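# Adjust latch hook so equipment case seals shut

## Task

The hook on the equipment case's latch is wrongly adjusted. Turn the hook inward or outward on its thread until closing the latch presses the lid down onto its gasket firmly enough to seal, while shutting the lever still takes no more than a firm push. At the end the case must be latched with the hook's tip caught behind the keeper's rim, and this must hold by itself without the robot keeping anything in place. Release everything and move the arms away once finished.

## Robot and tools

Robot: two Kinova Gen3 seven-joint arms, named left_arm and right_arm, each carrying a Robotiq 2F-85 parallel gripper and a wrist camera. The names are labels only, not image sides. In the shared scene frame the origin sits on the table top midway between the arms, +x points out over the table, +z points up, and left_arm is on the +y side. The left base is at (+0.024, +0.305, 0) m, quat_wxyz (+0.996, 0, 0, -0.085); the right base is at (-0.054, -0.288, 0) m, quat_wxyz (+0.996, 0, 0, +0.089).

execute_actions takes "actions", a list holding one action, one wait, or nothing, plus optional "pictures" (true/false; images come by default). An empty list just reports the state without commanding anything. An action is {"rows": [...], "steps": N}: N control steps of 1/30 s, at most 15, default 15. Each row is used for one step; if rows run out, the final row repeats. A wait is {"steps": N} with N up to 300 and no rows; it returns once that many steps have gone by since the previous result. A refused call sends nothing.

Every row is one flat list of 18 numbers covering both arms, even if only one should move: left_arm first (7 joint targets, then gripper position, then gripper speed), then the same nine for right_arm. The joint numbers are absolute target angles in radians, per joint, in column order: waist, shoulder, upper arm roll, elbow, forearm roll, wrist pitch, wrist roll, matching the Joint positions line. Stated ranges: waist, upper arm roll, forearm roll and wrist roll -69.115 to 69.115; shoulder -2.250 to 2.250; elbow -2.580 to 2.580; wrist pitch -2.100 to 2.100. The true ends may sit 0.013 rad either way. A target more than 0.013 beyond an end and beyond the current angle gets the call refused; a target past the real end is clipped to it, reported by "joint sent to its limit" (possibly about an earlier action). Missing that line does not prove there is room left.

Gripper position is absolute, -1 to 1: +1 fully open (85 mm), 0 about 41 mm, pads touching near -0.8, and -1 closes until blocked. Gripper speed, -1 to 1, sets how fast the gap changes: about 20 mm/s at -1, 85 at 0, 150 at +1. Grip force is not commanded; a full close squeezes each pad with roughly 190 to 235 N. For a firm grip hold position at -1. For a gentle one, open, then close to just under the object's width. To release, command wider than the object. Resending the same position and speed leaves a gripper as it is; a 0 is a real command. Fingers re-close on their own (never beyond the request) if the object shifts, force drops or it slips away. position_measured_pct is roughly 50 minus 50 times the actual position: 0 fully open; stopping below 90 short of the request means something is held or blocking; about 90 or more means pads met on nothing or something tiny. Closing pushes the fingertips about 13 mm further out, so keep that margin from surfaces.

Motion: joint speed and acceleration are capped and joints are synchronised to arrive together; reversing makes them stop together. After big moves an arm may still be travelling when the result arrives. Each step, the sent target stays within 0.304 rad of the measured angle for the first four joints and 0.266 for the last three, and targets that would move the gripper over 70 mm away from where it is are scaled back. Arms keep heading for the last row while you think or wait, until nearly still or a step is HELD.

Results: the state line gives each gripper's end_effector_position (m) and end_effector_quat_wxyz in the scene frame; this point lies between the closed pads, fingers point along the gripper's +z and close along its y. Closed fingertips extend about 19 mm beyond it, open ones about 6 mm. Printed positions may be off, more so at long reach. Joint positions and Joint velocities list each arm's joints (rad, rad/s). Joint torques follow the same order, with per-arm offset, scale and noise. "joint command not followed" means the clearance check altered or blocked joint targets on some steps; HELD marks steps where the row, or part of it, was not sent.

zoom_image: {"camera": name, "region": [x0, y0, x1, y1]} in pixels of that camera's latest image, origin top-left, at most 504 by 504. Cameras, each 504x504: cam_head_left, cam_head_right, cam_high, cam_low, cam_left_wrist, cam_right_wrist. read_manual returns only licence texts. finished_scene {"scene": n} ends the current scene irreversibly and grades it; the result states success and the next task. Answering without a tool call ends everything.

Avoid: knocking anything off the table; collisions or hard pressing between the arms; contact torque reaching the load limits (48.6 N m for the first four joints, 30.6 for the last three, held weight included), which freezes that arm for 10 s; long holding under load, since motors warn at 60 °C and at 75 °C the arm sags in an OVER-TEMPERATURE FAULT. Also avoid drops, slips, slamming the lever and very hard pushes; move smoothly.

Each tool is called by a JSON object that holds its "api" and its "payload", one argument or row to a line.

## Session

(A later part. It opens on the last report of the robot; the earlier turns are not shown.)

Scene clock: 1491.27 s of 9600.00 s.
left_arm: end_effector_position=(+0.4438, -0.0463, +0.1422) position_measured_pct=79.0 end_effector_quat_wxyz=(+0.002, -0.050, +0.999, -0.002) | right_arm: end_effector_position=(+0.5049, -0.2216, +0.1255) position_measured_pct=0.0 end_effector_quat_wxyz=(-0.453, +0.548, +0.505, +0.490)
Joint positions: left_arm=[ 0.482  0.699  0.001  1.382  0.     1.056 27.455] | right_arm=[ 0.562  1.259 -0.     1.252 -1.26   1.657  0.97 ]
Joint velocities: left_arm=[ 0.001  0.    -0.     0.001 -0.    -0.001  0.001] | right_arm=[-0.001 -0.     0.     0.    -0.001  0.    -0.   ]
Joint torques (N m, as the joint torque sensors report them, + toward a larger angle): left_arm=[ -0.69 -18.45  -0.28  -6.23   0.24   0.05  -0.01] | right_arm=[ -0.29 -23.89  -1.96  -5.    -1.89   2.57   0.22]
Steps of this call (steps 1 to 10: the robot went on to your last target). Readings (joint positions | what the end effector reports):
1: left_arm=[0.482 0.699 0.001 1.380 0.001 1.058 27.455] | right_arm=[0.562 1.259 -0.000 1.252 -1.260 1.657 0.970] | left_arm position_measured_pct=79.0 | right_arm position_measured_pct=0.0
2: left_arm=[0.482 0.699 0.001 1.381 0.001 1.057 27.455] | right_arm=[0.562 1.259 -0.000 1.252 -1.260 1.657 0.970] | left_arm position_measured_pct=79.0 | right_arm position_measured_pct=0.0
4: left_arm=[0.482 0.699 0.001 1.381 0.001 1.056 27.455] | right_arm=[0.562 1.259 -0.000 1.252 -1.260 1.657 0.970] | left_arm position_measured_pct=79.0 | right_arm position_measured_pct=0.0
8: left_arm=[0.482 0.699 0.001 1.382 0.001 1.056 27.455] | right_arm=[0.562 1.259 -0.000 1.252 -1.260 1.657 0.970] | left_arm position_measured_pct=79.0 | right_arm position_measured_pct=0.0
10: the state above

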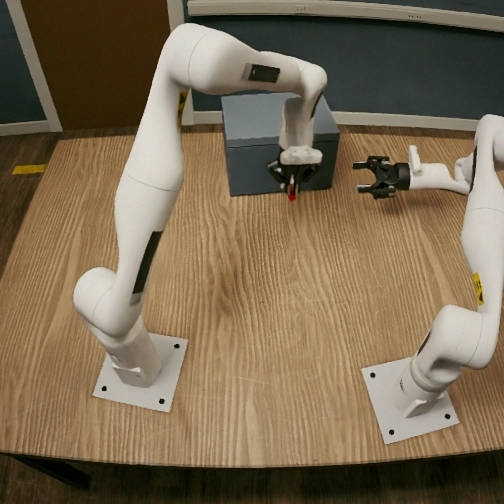

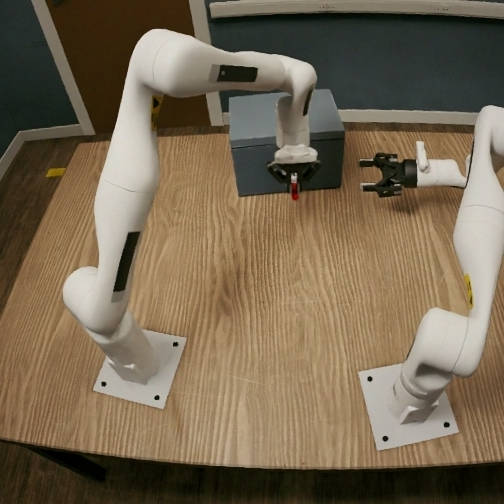

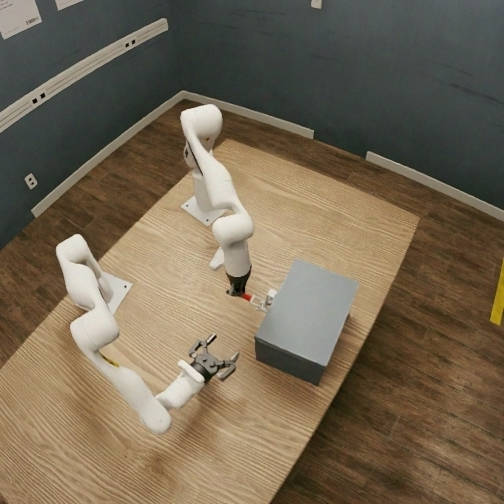

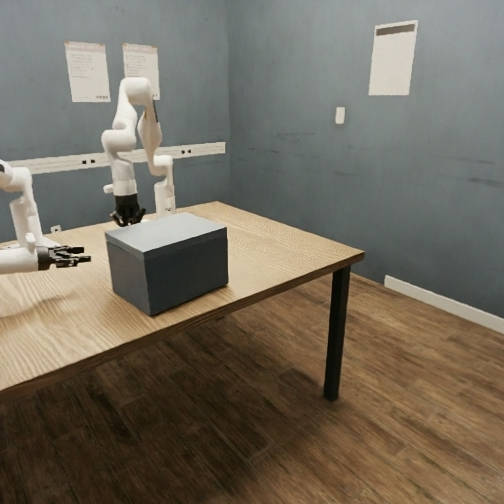

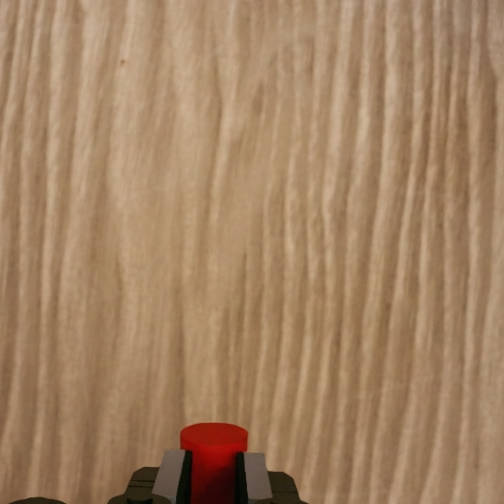

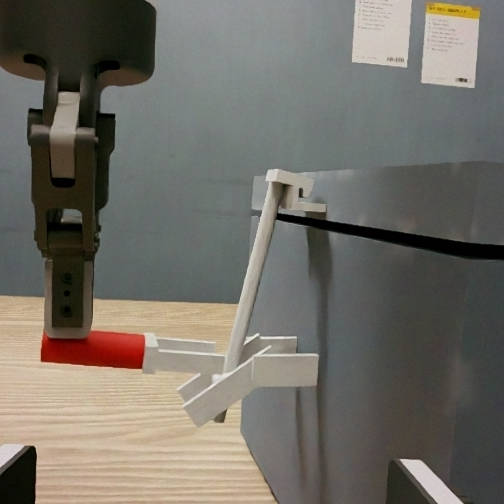

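{"api": "execute_actions", "payload": {
  "actions": [
    {"rows": [[0.4815,0.7056,0,1.3868,0,1.0493,27.4553,-0.58,0,0.5616,1.259,0,1.252,-1.26,1.657,0.97,1,0],[0.4815,0.7091,0,1.39,0,1.0425,27.4553,-0.58,0,0.5616,1.259,0,1.252,-1.26,1.657,0.97,1,0],[0.4815,0.7127,0,1.3933,0,1.0357,27.4553,-0.58,0,0.5616,1.259,0,1.252,-1.26,1.657,0.97,1,0],[0.4815,0.7162,0,1.3966,0,1.0289,27.4553,-0.58,0,0.5616,1.259,0,1.252,-1.26,1.657,0.97,1,0],[0.4815,0.7197,0,1.3999,0,1.0221,27.4553,-0.58,0,0.5616,1.259,0,1.252,-1.26,1.657,0.97,1,0],[0.4815,0.7232,0,1.4031,0,1.0153,27.4553,-0.58,0,0.5616,1.259,0,1.252,-1.26,1.657,0.97,1,0],[0.4815,0.7267,0,1.4064,0,1.0085,27.4553,-0.58,0,0.5616,1.259,0,1.252,-1.26,1.657,0.97,1,0],[0.4815,0.7303,0,1.4097,0,1.0017,27.4553,-0.58,0,0.5616,1.259,0,1.252,-1.26,1.657,0.97,1,0],[0.4815,0.7338,0,1.4129,0,0.9949,27.4553,-0.58,0,0.5616,1.259,0,1.252,-1.26,1.657,0.97,1,0],[0.4815,0.7373,0,1.4162,0,0.9881,27.4553,-0.58,0,0.5616,1.259,0,1.252,-1.26,1.657,0.97,1,0]], "steps": 15}
  ],
  "pictures": false
}}

{"api": "execute_actions", "payload": {
  "actions": [
    {"steps": 10}
  ]
}}

{"api": "zoom_image", "payload": {
  "camera": "cam_right_wrist",
  "region": [404,180,504,280]
}}

Scene clock: 1511.03 s of 9600.00 s.
left_arm: end_effector_position=(+0.4438, -0.0465, +0.1173) position_measured_pct=79.0 end_effector_quat_wxyz=(+0.002, -0.050, +0.999, -0.002) | right_arm: end_effector_position=(+0.5049, -0.2216, +0.1255) position_measured_pct=0.0 end_effector_quat_wxyz=(-0.453, +0.548, +0.505, +0.490)
Joint positions: left_arm=[ 0.482  0.729  0.001  1.413  0.     0.993 27.455] | right_arm=[ 0.562  1.259 -0.     1.252 -1.26   1.657  0.97 ]
Joint velocities: left_arm=[-0.001  0.012 -0.001  0.015 -0.001 -0.031 -0.001] | right_arm=[-0.001 -0.    -0.     0.     0.    -0.     0.   ]
Joint torques (N m, as the joint torque sensors report them, + toward a larger angle): left_arm=[ -0.74 -16.4   -0.44  -6.71   0.21  -1.28   0.23] | right_arm=[ -0.22 -23.82  -2.24  -5.05  -2.11   2.54   0.13]
Steps of this call (steps 1 to 15: the robot went on to your last target; steps 16 to 578: nothing new was sent; steps 579 to 593: all 15 steps of this action). Readings (joint positions | what the end effector reports):
579: left_arm=[0.482 0.699 0.001 1.382 0.001 1.055 27.455] | right_arm=[0.562 1.259 -0.000 1.252 -1.260 1.657 0.970] | left_arm position_measured_pct=79.0 | right_arm position_measured_pct=0.0
580: left_arm=[0.482 0.701 0.001 1.383 0.001 1.053 27.455] | right_arm=[0.562 1.259 -0.000 1.252 -1.260 1.657 0.970] | left_arm position_measured_pct=79.0 | right_arm position_measured_pct=0.0
582: left_arm=[0.482 0.705 0.001 1.387 0.001 1.045 27.455] | right_arm=[0.562 1.259 -0.000 1.252 -1.260 1.657 0.970] | left_arm position_measured_pct=79.0 | right_arm position_measured_pct=0.0
586: left_arm=[0.482 0.716 0.001 1.399 0.001 1.023 27.455] | right_arm=[0.562 1.259 -0.000 1.252 -1.260 1.657 0.970] | left_arm position_measured_pct=79.0 | right_arm position_measured_pct=0.0
593: the state above

Scene clock: 1511.37 s of 9600.00 s.
left_arm: end_effector_position=(+0.4438, -0.0464, +0.1164) position_measured_pct=79.0 end_effector_quat_wxyz=(+0.002, -0.050, +0.999, -0.003) | right_arm: end_effector_position=(+0.5049, -0.2216, +0.1255) position_measured_pct=0.0 end_effector_quat_wxyz=(-0.453, +0.548, +0.505, +0.490)
Joint positions: left_arm=[ 0.482  0.73   0.001  1.414  0.     0.99  27.455] | right_arm=[ 0.562  1.259 -0.     1.252 -1.26   1.657  0.97 ]
Joint velocities: left_arm=[-0.     0.001 -0.001  0.    -0.    -0.001  0.001] | right_arm=[ 0.001  0.001  0.    -0.    -0.    -0.    -0.   ]
Joint torques (N m, as the joint torque sensors report them, + toward a larger angle): left_arm=[ -0.46 -16.02   0.33  -5.9    0.18  -1.21   0.11] | right_arm=[ -0.25 -23.8   -2.34  -4.86  -1.63   2.41  -0.09]
Steps of this call (steps 1 to 10: the robot went on to your last target). Readings (joint positions | what the end effector reports):
1: left_arm=[0.482 0.729 0.001 1.414 0.000 0.992 27.455] | right_arm=[0.562 1.259 -0.000 1.252 -1.260 1.657 0.970] | left_arm position_measured_pct=79.0 | right_arm position_measured_pct=0.0
2: left_arm=[0.482 0.730 0.001 1.414 0.000 0.991 27.455] | right_arm=[0.562 1.259 -0.000 1.252 -1.260 1.657 0.970] | left_arm position_measured_pct=79.0 | right_arm position_measured_pct=0.0
4: left_arm=[0.482 0.730 0.001 1.414 0.000 0.991 27.455] | right_arm=[0.562 1.259 -0.000 1.252 -1.260 1.657 0.970] | left_arm position_measured_pct=79.0 | right_arm position_measured_pct=0.0
8: left_arm=[0.482 0.730 0.001 1.414 0.000 0.990 27.455] | right_arm=[0.562 1.259 -0.000 1.252 -1.260 1.657 0.970] | left_arm position_measured_pct=79.0 | right_arm position_measured_pct=0.0
10: the state above

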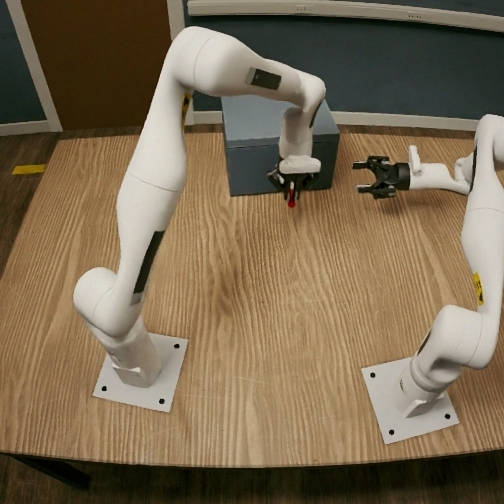

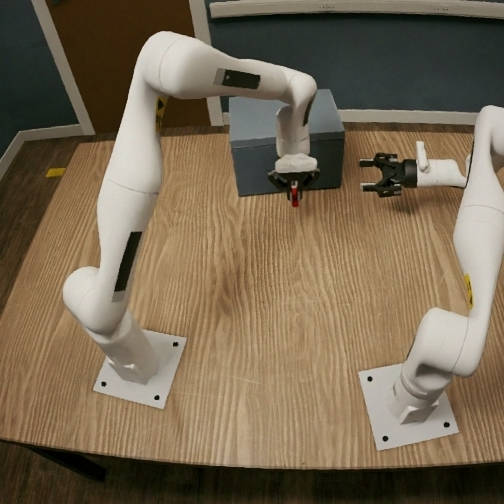

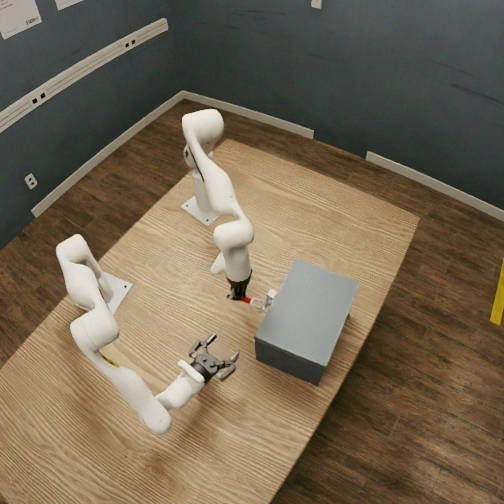

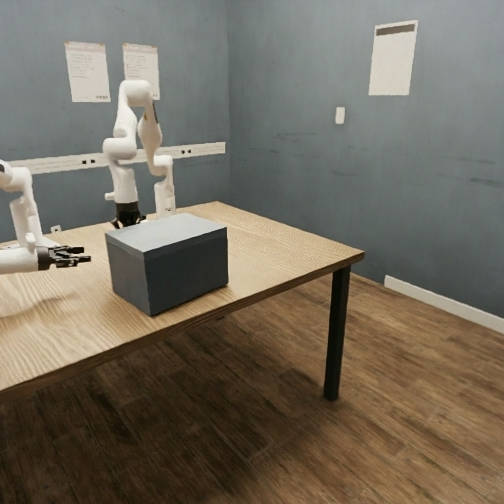

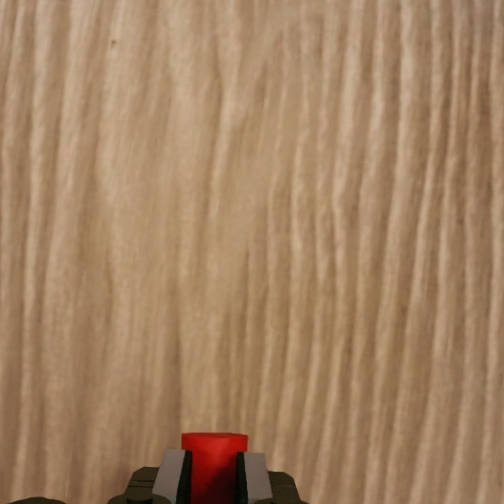

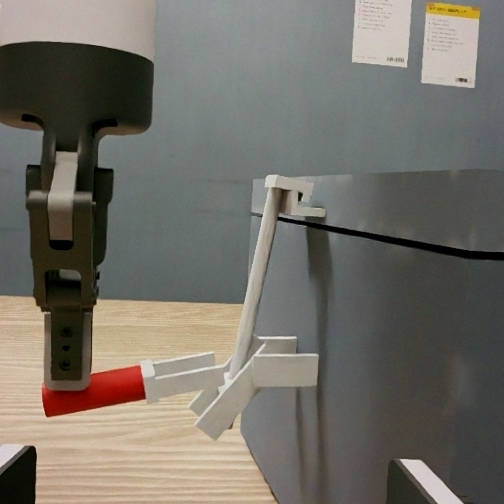

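Region (404, 180, 504, 280) of cam_right_wrist's 504x504 image, scaled by 5.040.

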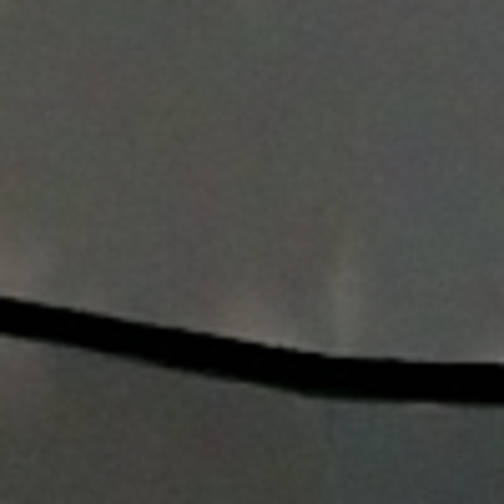

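{"api": "execute_actions", "payload": {
  "actions": [
    {"rows": [[0.4815,0.7389,0,1.4173,0,0.9854,27.4553,-0.58,0,0.5616,1.259,0,1.252,-1.26,1.657,0.97,1,0],[0.4815,0.7405,0,1.4184,0,0.9827,27.4553,-0.58,0,0.5616,1.259,0,1.252,-1.26,1.657,0.97,1,0],[0.4815,0.742,0,1.4196,0,0.98,27.4553,-0.58,0,0.5616,1.259,0,1.252,-1.26,1.657,0.97,1,0],[0.4815,0.7436,0,1.4207,0,0.9773,27.4553,-0.58,0,0.5616,1.259,0,1.252,-1.26,1.657,0.97,1,0],[0.4815,0.7452,0,1.4218,0,0.9746,27.4553,-0.58,0,0.5616,1.259,0,1.252,-1.26,1.657,0.97,1,0],[0.4815,0.7468,0,1.4229,0,0.9719,27.4553,-0.58,0,0.5616,1.259,0,1.252,-1.26,1.657,0.97,1,0],[0.4815,0.7484,0,1.424,0,0.9692,27.4553,-0.58,0,0.5616,1.259,0,1.252,-1.26,1.657,0.97,1,0],[0.4815,0.7499,0,1.4251,0,0.9665,27.4553,-0.58,0,0.5616,1.259,0,1.252,-1.26,1.657,0.97,1,0],[0.4815,0.7515,0,1.4262,0,0.9638,27.4553,-0.58,0,0.5616,1.259,0,1.252,-1.26,1.657,0.97,1,0],[0.4815,0.7531,0,1.4274,0,0.9612,27.4553,-0.58,0,0.5616,1.259,0,1.252,-1.26,1.657,0.97,1,0]], "steps": 15}
  ],
  "pictures": false
}}

{"api": "execute_actions", "payload": {
  "actions": [
    {"steps": 10}
  ]
}}

{"api": "zoom_image", "payload": {
  "camera": "cam_right_wrist",
  "region": [404,180,504,280]
}}

Scene clock: 1535.17 s of 9600.00 s.
left_arm: end_effector_position=(+0.4453, -0.0462, +0.1057) position_measured_pct=79.0 end_effector_quat_wxyz=(+0.004, -0.050, +0.999, -0.003) | right_arm: end_effector_position=(+0.5049, -0.2216, +0.1255) position_measured_pct=0.0 end_effector_quat_wxyz=(-0.453, +0.548, +0.505, +0.490)
Joint positions: left_arm=[ 0.481  0.745 -0.     1.424 -0.     0.963 27.455] | right_arm=[ 0.562  1.259 -0.     1.252 -1.26   1.657  0.97 ]
Joint velocities: left_arm=[-0.001  0.01   0.     0.005 -0.001 -0.013 -0.001] | right_arm=[-0.001 -0.     0.001  0.     0.     0.001  0.   ]
Joint torques (N m, as the joint torque sensors report them, + toward a larger angle): left_arm=[  0.17 -15.11   0.57  -5.4    0.43  -0.44  -0.24] | right_arm=[  0.01 -23.96  -2.39  -4.79  -1.9    2.29   0.26]
Steps of this call (steps 1 to 15: the robot went on to your last target; steps 16 to 699: nothing new was sent; steps 700 to 714: all 15 steps of this action). Readings (joint positions | what the end effector reports):
700: left_arm=[0.482 0.731 0.001 1.414 0.000 0.989 27.455] | right_arm=[0.562 1.259 -0.000 1.252 -1.260 1.657 0.970] | left_arm position_measured_pct=79.0 | right_arm position_measured_pct=0.0
701: left_arm=[0.482 0.732 0.001 1.415 0.000 0.989 27.455] | right_arm=[0.562 1.259 -0.000 1.252 -1.260 1.657 0.970] | left_arm position_measured_pct=79.0 | right_arm position_measured_pct=0.0
703: left_arm=[0.482 0.733 0.001 1.416 0.000 0.985 27.455] | right_arm=[0.562 1.259 -0.000 1.252 -1.260 1.657 0.970] | left_arm position_measured_pct=79.0 | right_arm position_measured_pct=0.0
707: left_arm=[0.482 0.739 0.000 1.420 -0.000 0.975 27.455] | right_arm=[0.562 1.259 -0.000 1.252 -1.260 1.657 0.970] | left_arm position_measured_pct=79.0 | right_arm position_measured_pct=0.0
714: the state above

Scene clock: 1535.50 s of 9600.00 s.
left_arm: end_effector_position=(+0.4454, -0.0462, +0.1052) position_measured_pct=79.0 end_effector_quat_wxyz=(+0.004, -0.051, +0.999, -0.003) | right_arm: end_effector_position=(+0.5049, -0.2216, +0.1255) position_measured_pct=0.0 end_effector_quat_wxyz=(-0.453, +0.548, +0.505, +0.490)
Joint positions: left_arm=[ 0.481  0.746 -0.     1.425 -0.     0.962 27.455] | right_arm=[ 0.562  1.259 -0.     1.252 -1.26   1.657  0.97 ]
Joint velocities: left_arm=[ 0.     0.002 -0.001  0.     0.001 -0.001  0.001] | right_arm=[-0.    -0.002  0.     0.     0.    -0.     0.   ]
Joint torques (N m, as the joint torque sensors report them, + toward a larger angle): left_arm=[ -0.08 -16.03   0.4   -5.05   0.52  -0.44   0.1 ] | right_arm=[ -0.56 -23.8   -2.56  -4.96  -1.9    2.33   0.4 ]
Steps of this call (steps 1 to 10: the robot went on to your last target). Readings (joint positions | what the end effector reports):
1: left_arm=[0.481 0.745 -0.000 1.424 -0.000 0.963 27.455] | right_arm=[0.562 1.259 -0.000 1.252 -1.260 1.657 0.970] | left_arm position_measured_pct=79.0 | right_arm position_measured_pct=0.0
2: left_arm=[0.481 0.745 -0.000 1.424 -0.000 0.962 27.455] | right_arm=[0.562 1.259 -0.000 1.252 -1.260 1.657 0.970] | left_arm position_measured_pct=79.0 | right_arm position_measured_pct=0.0
4: left_arm=[0.481 0.746 -0.000 1.424 -0.000 0.962 27.455] | right_arm=[0.562 1.259 -0.000 1.252 -1.260 1.657 0.970] | left_arm position_measured_pct=79.0 | right_arm position_measured_pct=0.0
8: left_arm=[0.481 0.746 -0.000 1.425 -0.000 0.962 27.455] | right_arm=[0.562 1.259 -0.000 1.252 -1.260 1.657 0.970] | left_arm position_measured_pct=79.0 | right_arm position_measured_pct=0.0
10: the state above

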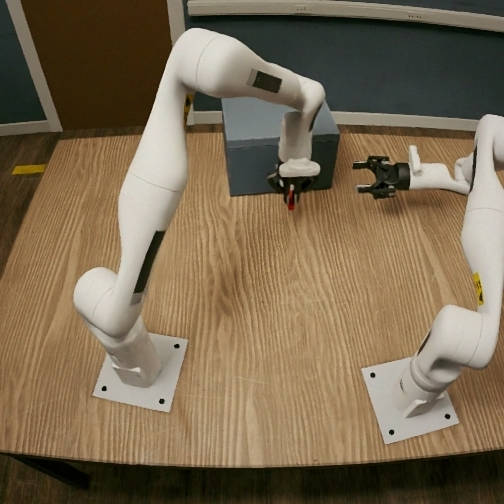

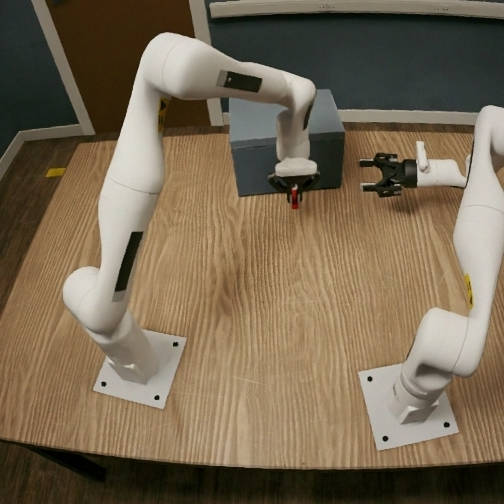

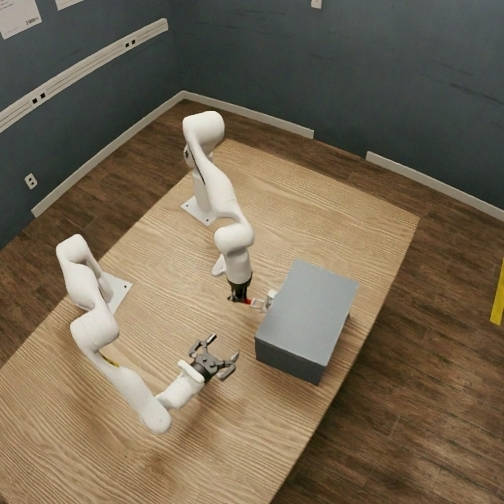

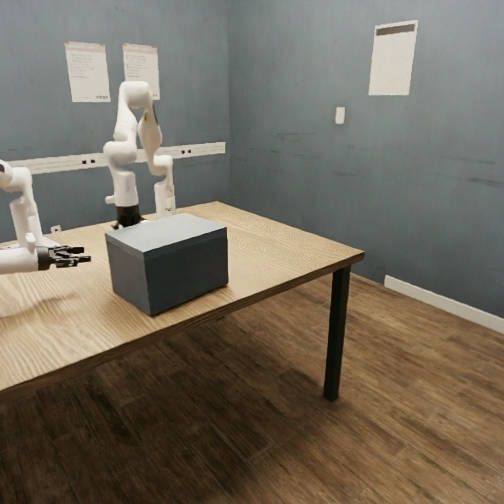

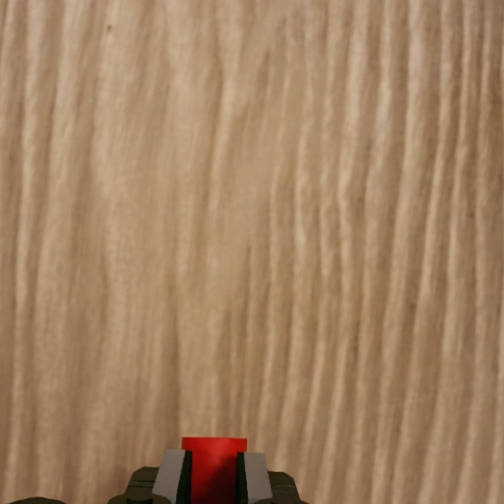

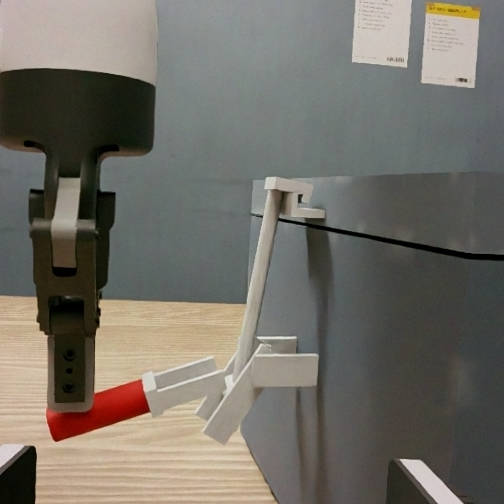

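Region (404, 180, 504, 280) of cam_right_wrist's 504x504 image, scaled by 5.040.

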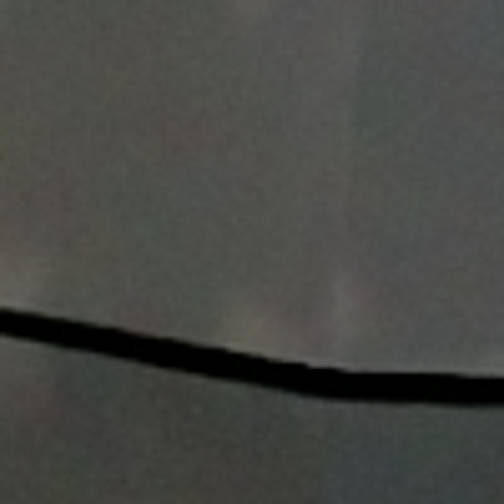

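{"api": "execute_actions", "payload": {
  "actions": [
    {"rows": [[0.4815,0.7547,0,1.4285,0,0.9585,27.4553,-0.58,0,0.5616,1.259,0,1.252,-1.26,1.657,0.97,1,0],[0.4815,0.7563,0,1.4296,0,0.9558,27.4553,-0.58,0,0.5616,1.259,0,1.252,-1.26,1.657,0.97,1,0],[0.4815,0.7578,0,1.4307,0,0.9531,27.4553,-0.58,0,0.5616,1.259,0,1.252,-1.26,1.657,0.97,1,0],[0.4815,0.7594,0,1.4318,0,0.9504,27.4553,-0.58,0,0.5616,1.259,0,1.252,-1.26,1.657,0.97,1,0],[0.4815,0.761,0,1.433,0,0.9477,27.4553,-0.58,0,0.5616,1.259,0,1.252,-1.26,1.657,0.97,1,0],[0.4815,0.7626,0,1.4341,0,0.945,27.4553,-0.58,0,0.5616,1.259,0,1.252,-1.26,1.657,0.97,1,0],[0.4815,0.7642,0,1.4352,0,0.9423,27.4553,-0.58,0,0.5616,1.259,0,1.252,-1.26,1.657,0.97,1,0],[0.4815,0.7657,0,1.4363,0,0.9396,27.4553,-0.58,0,0.5616,1.259,0,1.252,-1.26,1.657,0.97,1,0],[0.4815,0.7673,0,1.4374,0,0.9369,27.4553,-0.58,0,0.5616,1.259,0,1.252,-1.26,1.657,0.97,1,0],[0.4815,0.7689,0,1.4385,0,0.9342,27.4553,-0.58,0,0.5616,1.259,0,1.252,-1.26,1.657,0.97,1,0]], "steps": 15}
  ],
  "pictures": false
}}

{"api": "execute_actions", "payload": {
  "actions": [
    {"steps": 8}
  ]
}}

{"api": "zoom_image", "payload": {
  "camera": "cam_right_wrist",
  "region": [404,180,504,280]
}}

Scene clock: 1553.27 s of 9600.00 s.
left_arm: end_effector_position=(+0.4452, -0.0462, +0.0936) position_measured_pct=79.0 end_effector_quat_wxyz=(+0.003, -0.051, +0.999, -0.003) | right_arm: end_effector_position=(+0.5049, -0.2216, +0.1255) position_measured_pct=0.0 end_effector_quat_wxyz=(-0.453, +0.548, +0.505, +0.490)
Joint positions: left_arm=[ 0.481  0.762 -0.     1.436 -0.     0.936 27.455] | right_arm=[ 0.562  1.259 -0.     1.252 -1.26   1.657  0.97 ]
Joint velocities: left_arm=[ 0.001  0.011  0.002  0.007  0.001 -0.012  0.   ] | right_arm=[ 0.001 -0.     0.     0.    -0.     0.    -0.   ]
Joint torques (N m, as the joint torque sensors report them, + toward a larger angle): left_arm=[  0.13 -17.43   0.53  -5.89   0.53  -0.55   0.02] | right_arm=[ -0.32 -23.96  -2.42  -4.82  -1.67   2.41   0.36]
Steps of this call (steps 1 to 15: the robot went on to your last target; steps 16 to 518: nothing new was sent; steps 519 to 533: all 15 steps of this action). Readings (joint positions | what the end effector reports):
519: left_arm=[0.481 0.747 -0.000 1.425 -0.000 0.961 27.455] | right_arm=[0.562 1.259 -0.000 1.252 -1.260 1.657 0.970] | left_arm position_measured_pct=79.0 | right_arm position_measured_pct=0.0
520: left_arm=[0.481 0.747 -0.000 1.425 -0.000 0.960 27.455] | right_arm=[0.562 1.259 -0.000 1.252 -1.260 1.657 0.970] | left_arm position_measured_pct=79.0 | right_arm position_measured_pct=0.0
522: left_arm=[0.481 0.749 -0.000 1.426 -0.001 0.957 27.455] | right_arm=[0.562 1.259 -0.000 1.252 -1.260 1.657 0.970] | left_arm position_measured_pct=79.0 | right_arm position_measured_pct=0.0
526: left_arm=[0.481 0.754 -0.001 1.430 -0.001 0.947 27.455] | right_arm=[0.562 1.259 -0.000 1.252 -1.260 1.657 0.970] | left_arm position_measured_pct=79.0 | right_arm position_measured_pct=0.0
533: the state above

Scene clock: 1553.53 s of 9600.00 s.
left_arm: end_effector_position=(+0.4451, -0.0462, +0.0929) position_measured_pct=79.0 end_effector_quat_wxyz=(+0.003, -0.050, +0.999, -0.003) | right_arm: end_effector_position=(+0.5049, -0.2216, +0.1255) position_measured_pct=0.0 end_effector_quat_wxyz=(-0.453, +0.548, +0.505, +0.490)
Joint positions: left_arm=[ 0.481  0.763 -0.     1.436 -0.     0.934 27.455] | right_arm=[ 0.562  1.259 -0.     1.252 -1.26   1.657  0.97 ]
Joint velocities: left_arm=[ 0.002  0.002 -0.001 -0.    -0.001 -0.001 -0.001] | right_arm=[ 0.001  0.    -0.     0.     0.     0.    -0.   ]
Joint torques (N m, as the joint torque sensors report them, + toward a larger angle): left_arm=[  0.3  -17.12   0.7   -4.94   0.21  -0.13   0.17] | right_arm=[  0.14 -24.16  -2.07  -4.69  -1.85   2.42   0.34]
Steps of this call (steps 1 to 8: the robot went on to your last target). Readings (joint positions | what the end effector reports):
1: left_arm=[0.481 0.762 -0.000 1.436 -0.000 0.935 27.455] | right_arm=[0.562 1.259 -0.000 1.252 -1.260 1.657 0.970] | left_arm position_measured_pct=79.0 | right_arm position_measured_pct=0.0
2: left_arm=[0.481 0.763 -0.000 1.436 -0.000 0.935 27.455] | right_arm=[0.562 1.259 -0.000 1.252 -1.260 1.657 0.970] | left_arm position_measured_pct=79.0 | right_arm position_measured_pct=0.0
4: left_arm=[0.481 0.763 -0.000 1.436 -0.000 0.935 27.455] | right_arm=[0.562 1.259 -0.000 1.252 -1.260 1.657 0.970] | left_arm position_measured_pct=79.0 | right_arm position_measured_pct=0.0
8: the state above

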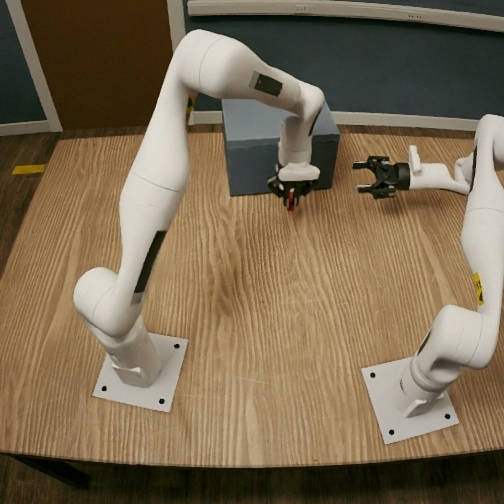

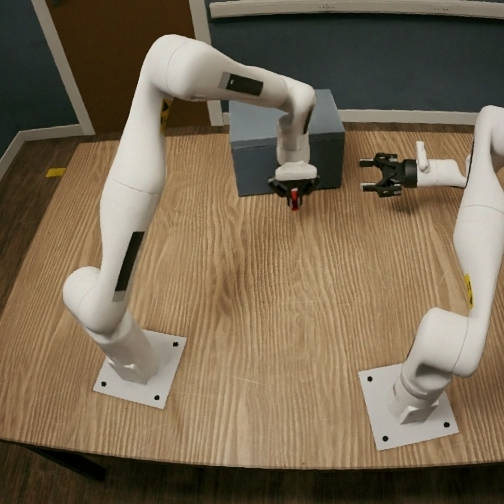

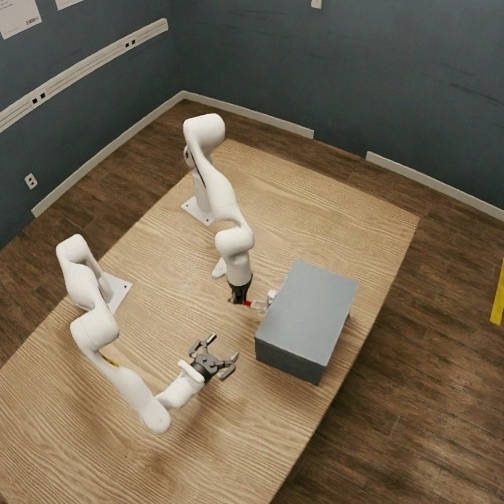

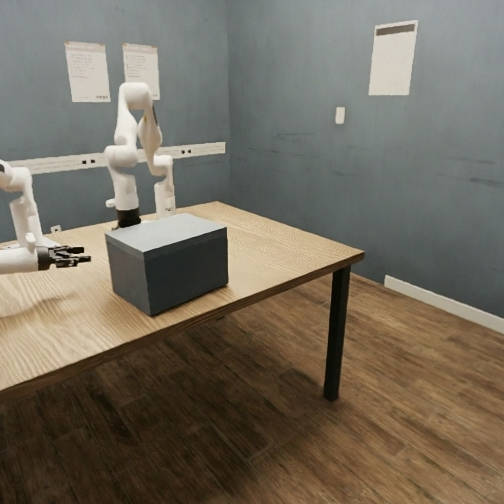

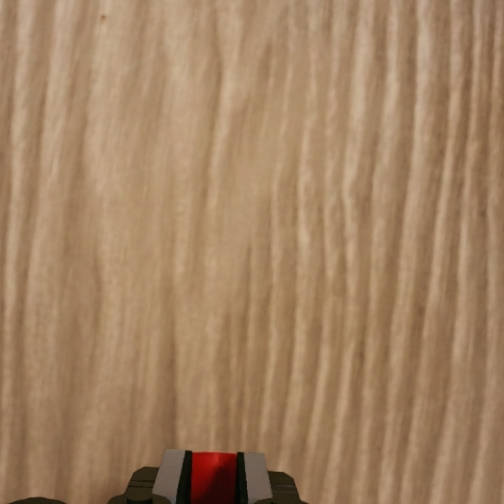

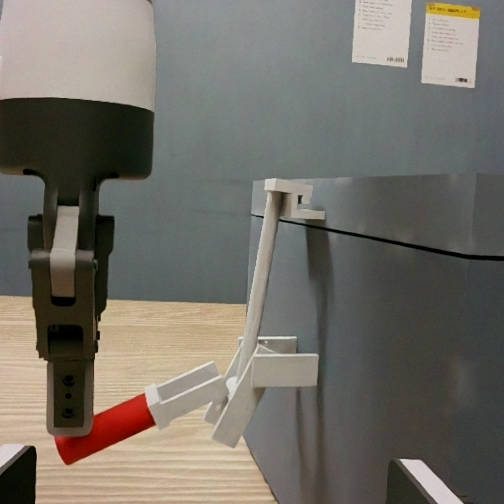

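Region (404, 180, 504, 280) of cam_right_wrist's 504x504 image, scaled by 5.040.

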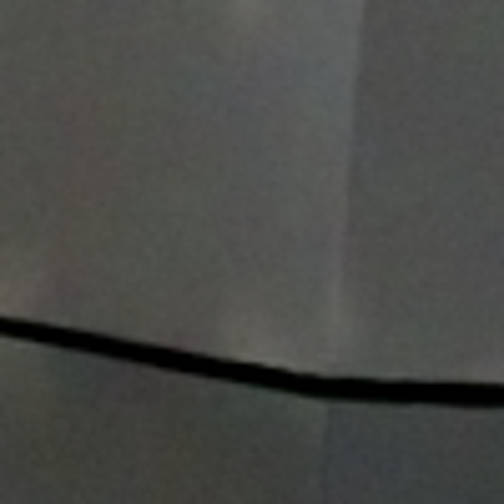

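{"api": "execute_actions", "payload": {
  "actions": [
    {"rows": [[0.4806,0.772,0,1.4375,0,0.9321,27.4544,-0.58,0,0.5616,1.259,0,1.252,-1.26,1.657,0.97,1,0],[0.4797,0.7751,0,1.4365,0,0.9299,27.4535,-0.58,0,0.5616,1.259,0,1.252,-1.26,1.657,0.97,1,0],[0.4788,0.7783,0,1.4355,0,0.9278,27.4526,-0.58,0,0.5616,1.259,0,1.252,-1.26,1.657,0.97,1,0],[0.4779,0.7814,0,1.4345,0,0.9257,27.4517,-0.58,0,0.5616,1.259,0,1.252,-1.26,1.657,0.97,1,0],[0.477,0.7845,0,1.4335,0,0.9235,27.4508,-0.58,0,0.5616,1.259,0,1.252,-1.26,1.657,0.97,1,0],[0.4761,0.7876,0,1.4325,0,0.9214,27.4499,-0.58,0,0.5616,1.259,0,1.252,-1.26,1.657,0.97,1,0],[0.4752,0.7907,0,1.4315,0,0.9193,27.449,-0.58,0,0.5616,1.259,0,1.252,-1.26,1.657,0.97,1,0],[0.4743,0.7939,0,1.4306,0,0.9171,27.4481,-0.58,0,0.5616,1.259,0,1.252,-1.26,1.657,0.97,1,0],[0.4734,0.797,0,1.4296,0,0.915,27.4472,-0.58,0,0.5616,1.259,0,1.252,-1.26,1.657,0.97,1,0],[0.4725,0.8001,0,1.4286,0,0.9129,27.4463,-0.58,0,0.5616,1.259,0,1.252,-1.26,1.657,0.97,1,0],[0.4716,0.8032,0,1.4276,0,0.9107,27.4454,-0.58,0,0.5616,1.259,0,1.252,-1.26,1.657,0.97,1,0],[0.4707,0.8063,0,1.4266,0,0.9086,27.4445,-0.58,0,0.5616,1.259,0,1.252,-1.26,1.657,0.97,1,0],[0.4698,0.8095,0,1.4256,0,0.9065,27.4436,-0.58,0,0.5616,1.259,0,1.252,-1.26,1.657,0.97,1,0],[0.4689,0.8126,0,1.4246,0,0.9043,27.4427,-0.58,0,0.5616,1.259,0,1.252,-1.26,1.657,0.97,1,0],[0.468,0.8157,0,1.4236,0,0.9022,27.4418,-0.58,0,0.5616,1.259,0,1.252,-1.26,1.657,0.97,1,0]], "steps": 15}
  ],
  "pictures": false
}}

{"api": "execute_actions", "payload": {
  "actions": [
    {"steps": 12}
  ]
}}

{"api": "zoom_image", "payload": {
  "camera": "cam_right_wrist",
  "region": [404,180,504,280]
}}

{"api": "zoom_image", "payload": {
  "camera": "cam_right_wrist",
  "region": [40,150,400,504]
}}

Scene clock: 1575.50 s of 9600.00 s.
left_arm: end_effector_position=(+0.4522, -0.0450, +0.0727) position_measured_pct=79.0 end_effector_quat_wxyz=(+0.001, -0.050, +0.999, -0.001) | right_arm: end_effector_position=(+0.5049, -0.2216, +0.1255) position_measured_pct=0.0 end_effector_quat_wxyz=(-0.453, +0.548, +0.505, +0.490)
Joint positions: left_arm=[ 0.471  0.804  0.     1.426  0.     0.908 27.444] | right_arm=[ 0.562  1.259 -0.     1.252 -1.26   1.657  0.97 ]
Joint velocities: left_arm=[-0.028  0.106 -0.002 -0.024 -0.002 -0.064 -0.026] | right_arm=[-0.001  0.     0.001 -0.     0.     0.     0.   ]
Joint torques (N m, as the joint torque sensors report them, + toward a larger angle): left_arm=[ -1.02 -21.23   0.31  -6.84   0.16  -0.2   -0.17] | right_arm=[ -0.26 -23.79  -2.12  -4.9   -2.05   2.27   0.36]
Steps of this call (steps 1 to 15: the robot went on to your last target; steps 16 to 644: nothing new was sent; steps 645 to 659: all 15 steps of this action). Readings (joint positions | what the end effector reports):
645: left_arm=[0.481 0.765 0.000 1.436 -0.000 0.934 27.455] | right_arm=[0.562 1.259 -0.000 1.252 -1.260 1.657 0.970] | left_arm position_measured_pct=79.0 | right_arm position_measured_pct=0.0
646: left_arm=[0.481 0.766 0.000 1.436 -0.000 0.933 27.455] | right_arm=[0.562 1.259 -0.000 1.252 -1.260 1.657 0.970] | left_arm position_measured_pct=79.0 | right_arm position_measured_pct=0.0
648: left_arm=[0.480 0.770 0.000 1.435 0.000 0.931 27.454] | right_arm=[0.562 1.259 -0.000 1.252 -1.260 1.657 0.970] | left_arm position_measured_pct=79.0 | right_arm position_measured_pct=0.0
652: left_arm=[0.477 0.781 0.000 1.432 0.000 0.924 27.451] | right_arm=[0.562 1.259 -0.000 1.252 -1.260 1.657 0.970] | left_arm position_measured_pct=79.0 | right_arm position_measured_pct=0.0
659: the state above

Scene clock: 1575.90 s of 9600.00 s.
left_arm: end_effector_position=(+0.4540, -0.0439, +0.0672) position_measured_pct=79.0 end_effector_quat_wxyz=(+0.000, -0.050, +0.999, -0.000) | right_arm: end_effector_position=(+0.5049, -0.2216, +0.1255) position_measured_pct=0.0 end_effector_quat_wxyz=(-0.453, +0.548, +0.505, +0.490)
Joint positions: left_arm=[ 0.468  0.815 -0.     1.424 -0.     0.902 27.442] | right_arm=[ 0.562  1.259 -0.     1.252 -1.26   1.657  0.97 ]
Joint velocities: left_arm=[ 0.     0.001 -0.001 -0.    -0.    -0.     0.   ] | right_arm=[-0.002  0.002 -0.001  0.    -0.001 -0.    -0.   ]
Joint torques (N m, as the joint torque sensors report them, + toward a larger angle): left_arm=[ -0.04 -21.83   0.84  -6.98   0.2   -0.06   0.34] | right_arm=[ -0.14 -24.    -2.36  -4.75  -1.92   2.44   0.24]
Steps of this call (steps 1 to 12: the robot went on to your last target). Readings (joint positions | what the end effector reports):
1: left_arm=[0.470 0.808 0.000 1.425 0.000 0.906 27.444] | right_arm=[0.562 1.259 -0.000 1.252 -1.260 1.657 0.970] | left_arm position_measured_pct=79.0 | right_arm position_measured_pct=0.0
2: left_arm=[0.470 0.810 0.000 1.425 0.000 0.905 27.443] | right_arm=[0.562 1.259 -0.000 1.252 -1.260 1.657 0.970] | left_arm position_measured_pct=79.0 | right_arm position_measured_pct=0.0
4: left_arm=[0.469 0.813 -0.000 1.424 -0.000 0.903 27.442] | right_arm=[0.562 1.259 -0.000 1.252 -1.260 1.657 0.970] | left_arm position_measured_pct=79.0 | right_arm position_measured_pct=0.0
8: left_arm=[0.468 0.815 -0.000 1.424 -0.000 0.902 27.442] | right_arm=[0.562 1.259 -0.000 1.252 -1.260 1.657 0.970] | left_arm position_measured_pct=79.0 | right_arm position_measured_pct=0.0
12: the state above

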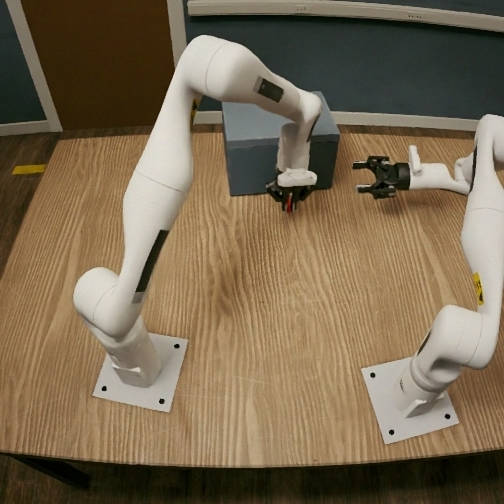

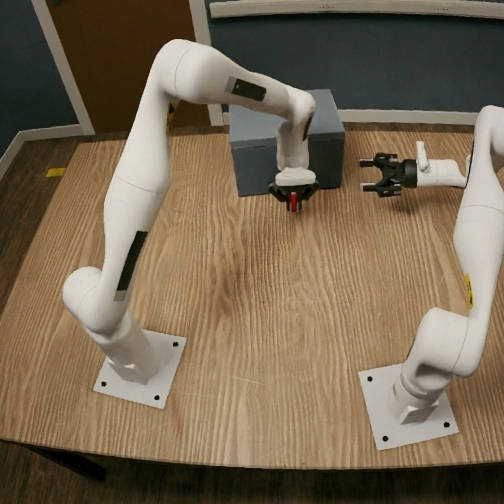

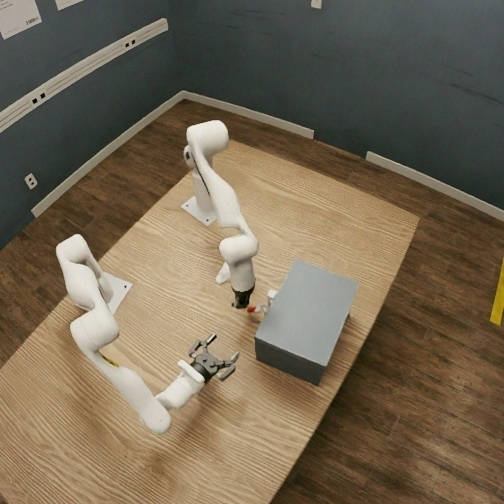

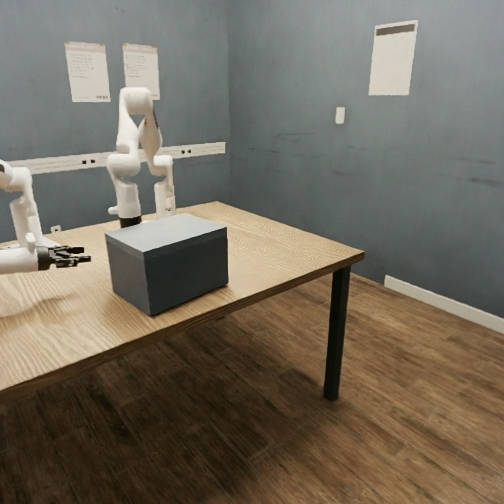

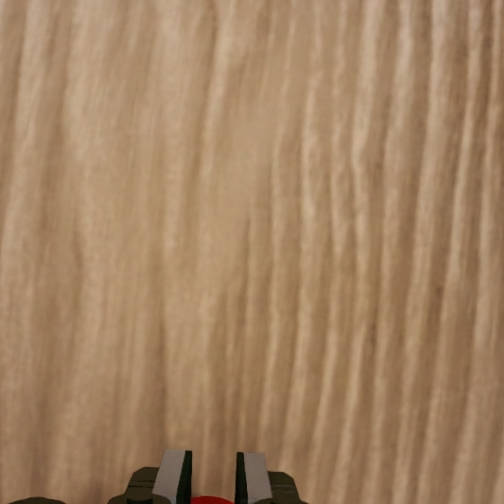

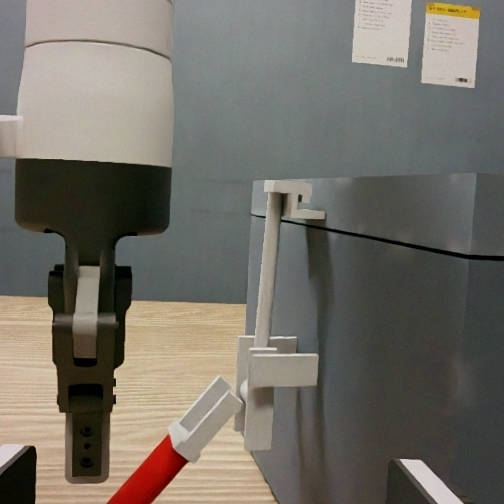

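Region (404, 180, 504, 280) of cam_right_wrist's 504x504 image, scaled by 5.040.

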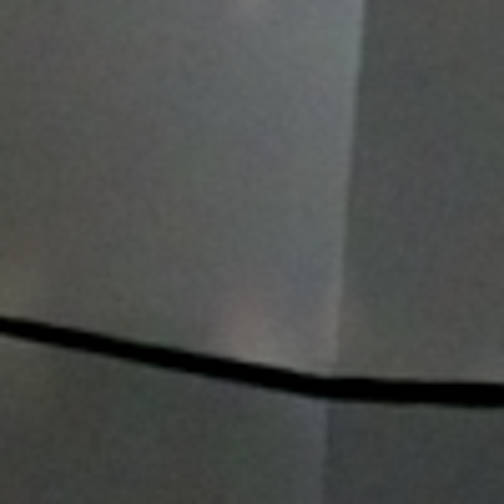

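Region (40, 150, 400, 504) of cam_right_wrist's 504x504 image, scaled by 1.400; it fills the top 496 rows of this view, and the rest is white.

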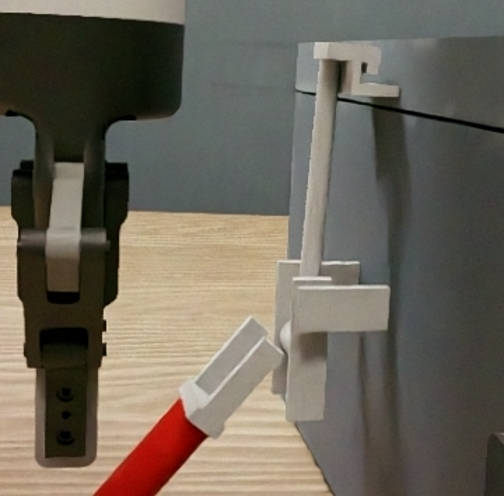

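{"api": "execute_actions", "payload": {
  "actions": []
}}

Scene clock: 1598.87 s of 9600.00 s.
left_arm: end_effector_position=(+0.4540, -0.0439, +0.0670) position_measured_pct=79.0 end_effector_quat_wxyz=(+0.000, -0.050, +0.999, -0.000) | right_arm: end_effector_position=(+0.5049, -0.2216, +0.1255) position_measured_pct=0.0 end_effector_quat_wxyz=(-0.453, +0.548, +0.505, +0.490)
Joint positions: left_arm=[ 0.468  0.816  0.     1.424 -0.     0.902 27.442] | right_arm=[ 0.562  1.259 -0.     1.252 -1.26   1.657  0.97 ]
Joint velocities: left_arm=[-0.001  0.    -0.    -0.    -0.     0.    -0.   ] | right_arm=[ 0.001  0.    -0.001  0.    -0.    -0.    -0.   ]
Joint torques (N m, as the joint torque sensors report them, + toward a larger angle): left_arm=[ -0.23 -21.89   0.01  -6.75   0.32  -0.09   0.07] | right_arm=[ -0.24 -24.05  -2.7   -4.56  -1.86   2.42   0.29]
Steps of this call (steps 1 to 30: the robot went on to your last target; steps 31 to 689: nothing new was sent). Readings (joint positions | what the end effector reports):
1: left_arm=[0.468 0.816 -0.000 1.424 -0.000 0.902 27.442] | right_arm=[0.562 1.259 -0.000 1.252 -1.260 1.657 0.970] | left_arm position_measured_pct=79.0 | right_arm position_measured_pct=0.0
2: left_arm=[0.468 0.816 -0.000 1.424 -0.000 0.902 27.442] | right_arm=[0.562 1.259 -0.000 1.252 -1.260 1.657 0.970] | left_arm position_measured_pct=79.0 | right_arm position_measured_pct=0.0
4: left_arm=[0.468 0.816 -0.000 1.424 -0.000 0.902 27.442] | right_arm=[0.562 1.259 -0.000 1.252 -1.260 1.657 0.970] | left_arm position_measured_pct=79.0 | right_arm position_measured_pct=0.0
8: left_arm=[0.468 0.816 -0.000 1.424 -0.000 0.902 27.442] | right_arm=[0.562 1.259 -0.000 1.252 -1.260 1.657 0.970] | left_arm position_measured_pct=79.0 | right_arm position_measured_pct=0.0
689: the state above
All arms were judged still, so your last target was given up. Only a new action makes them travel on or press farther. Fingers that are still opening or closing keep moving.

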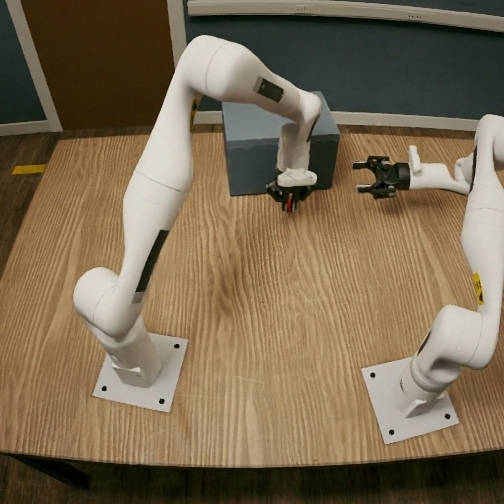

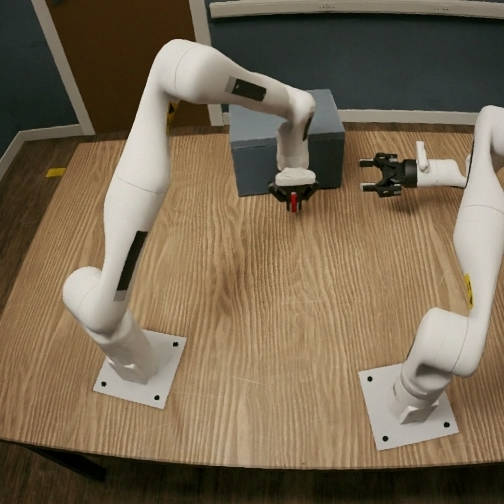

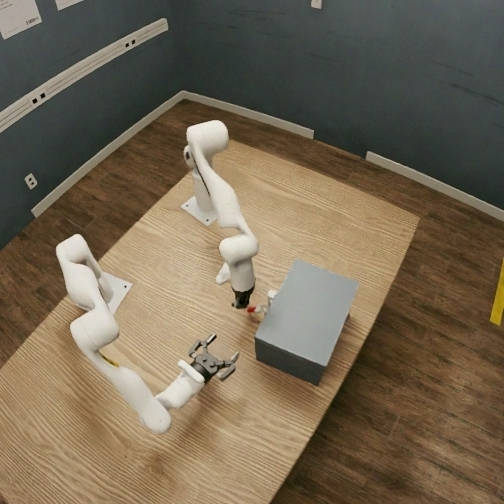

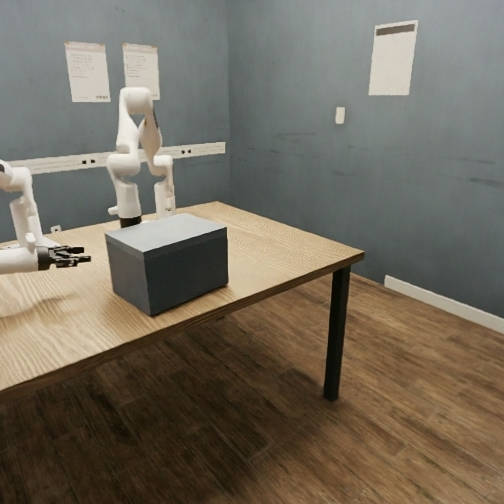

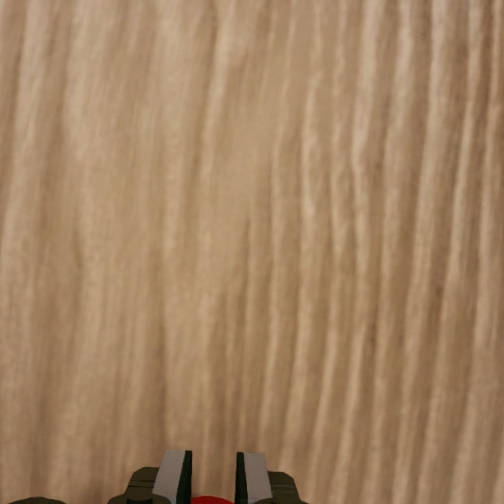

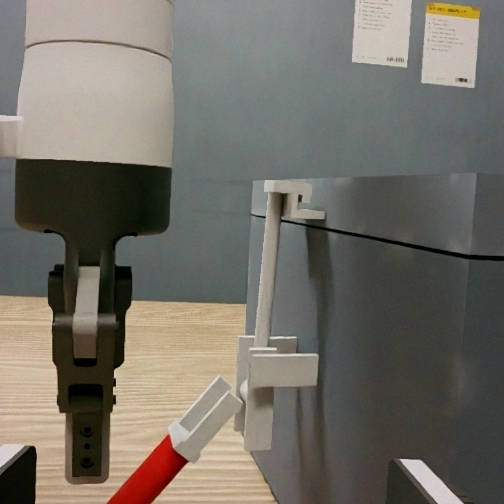

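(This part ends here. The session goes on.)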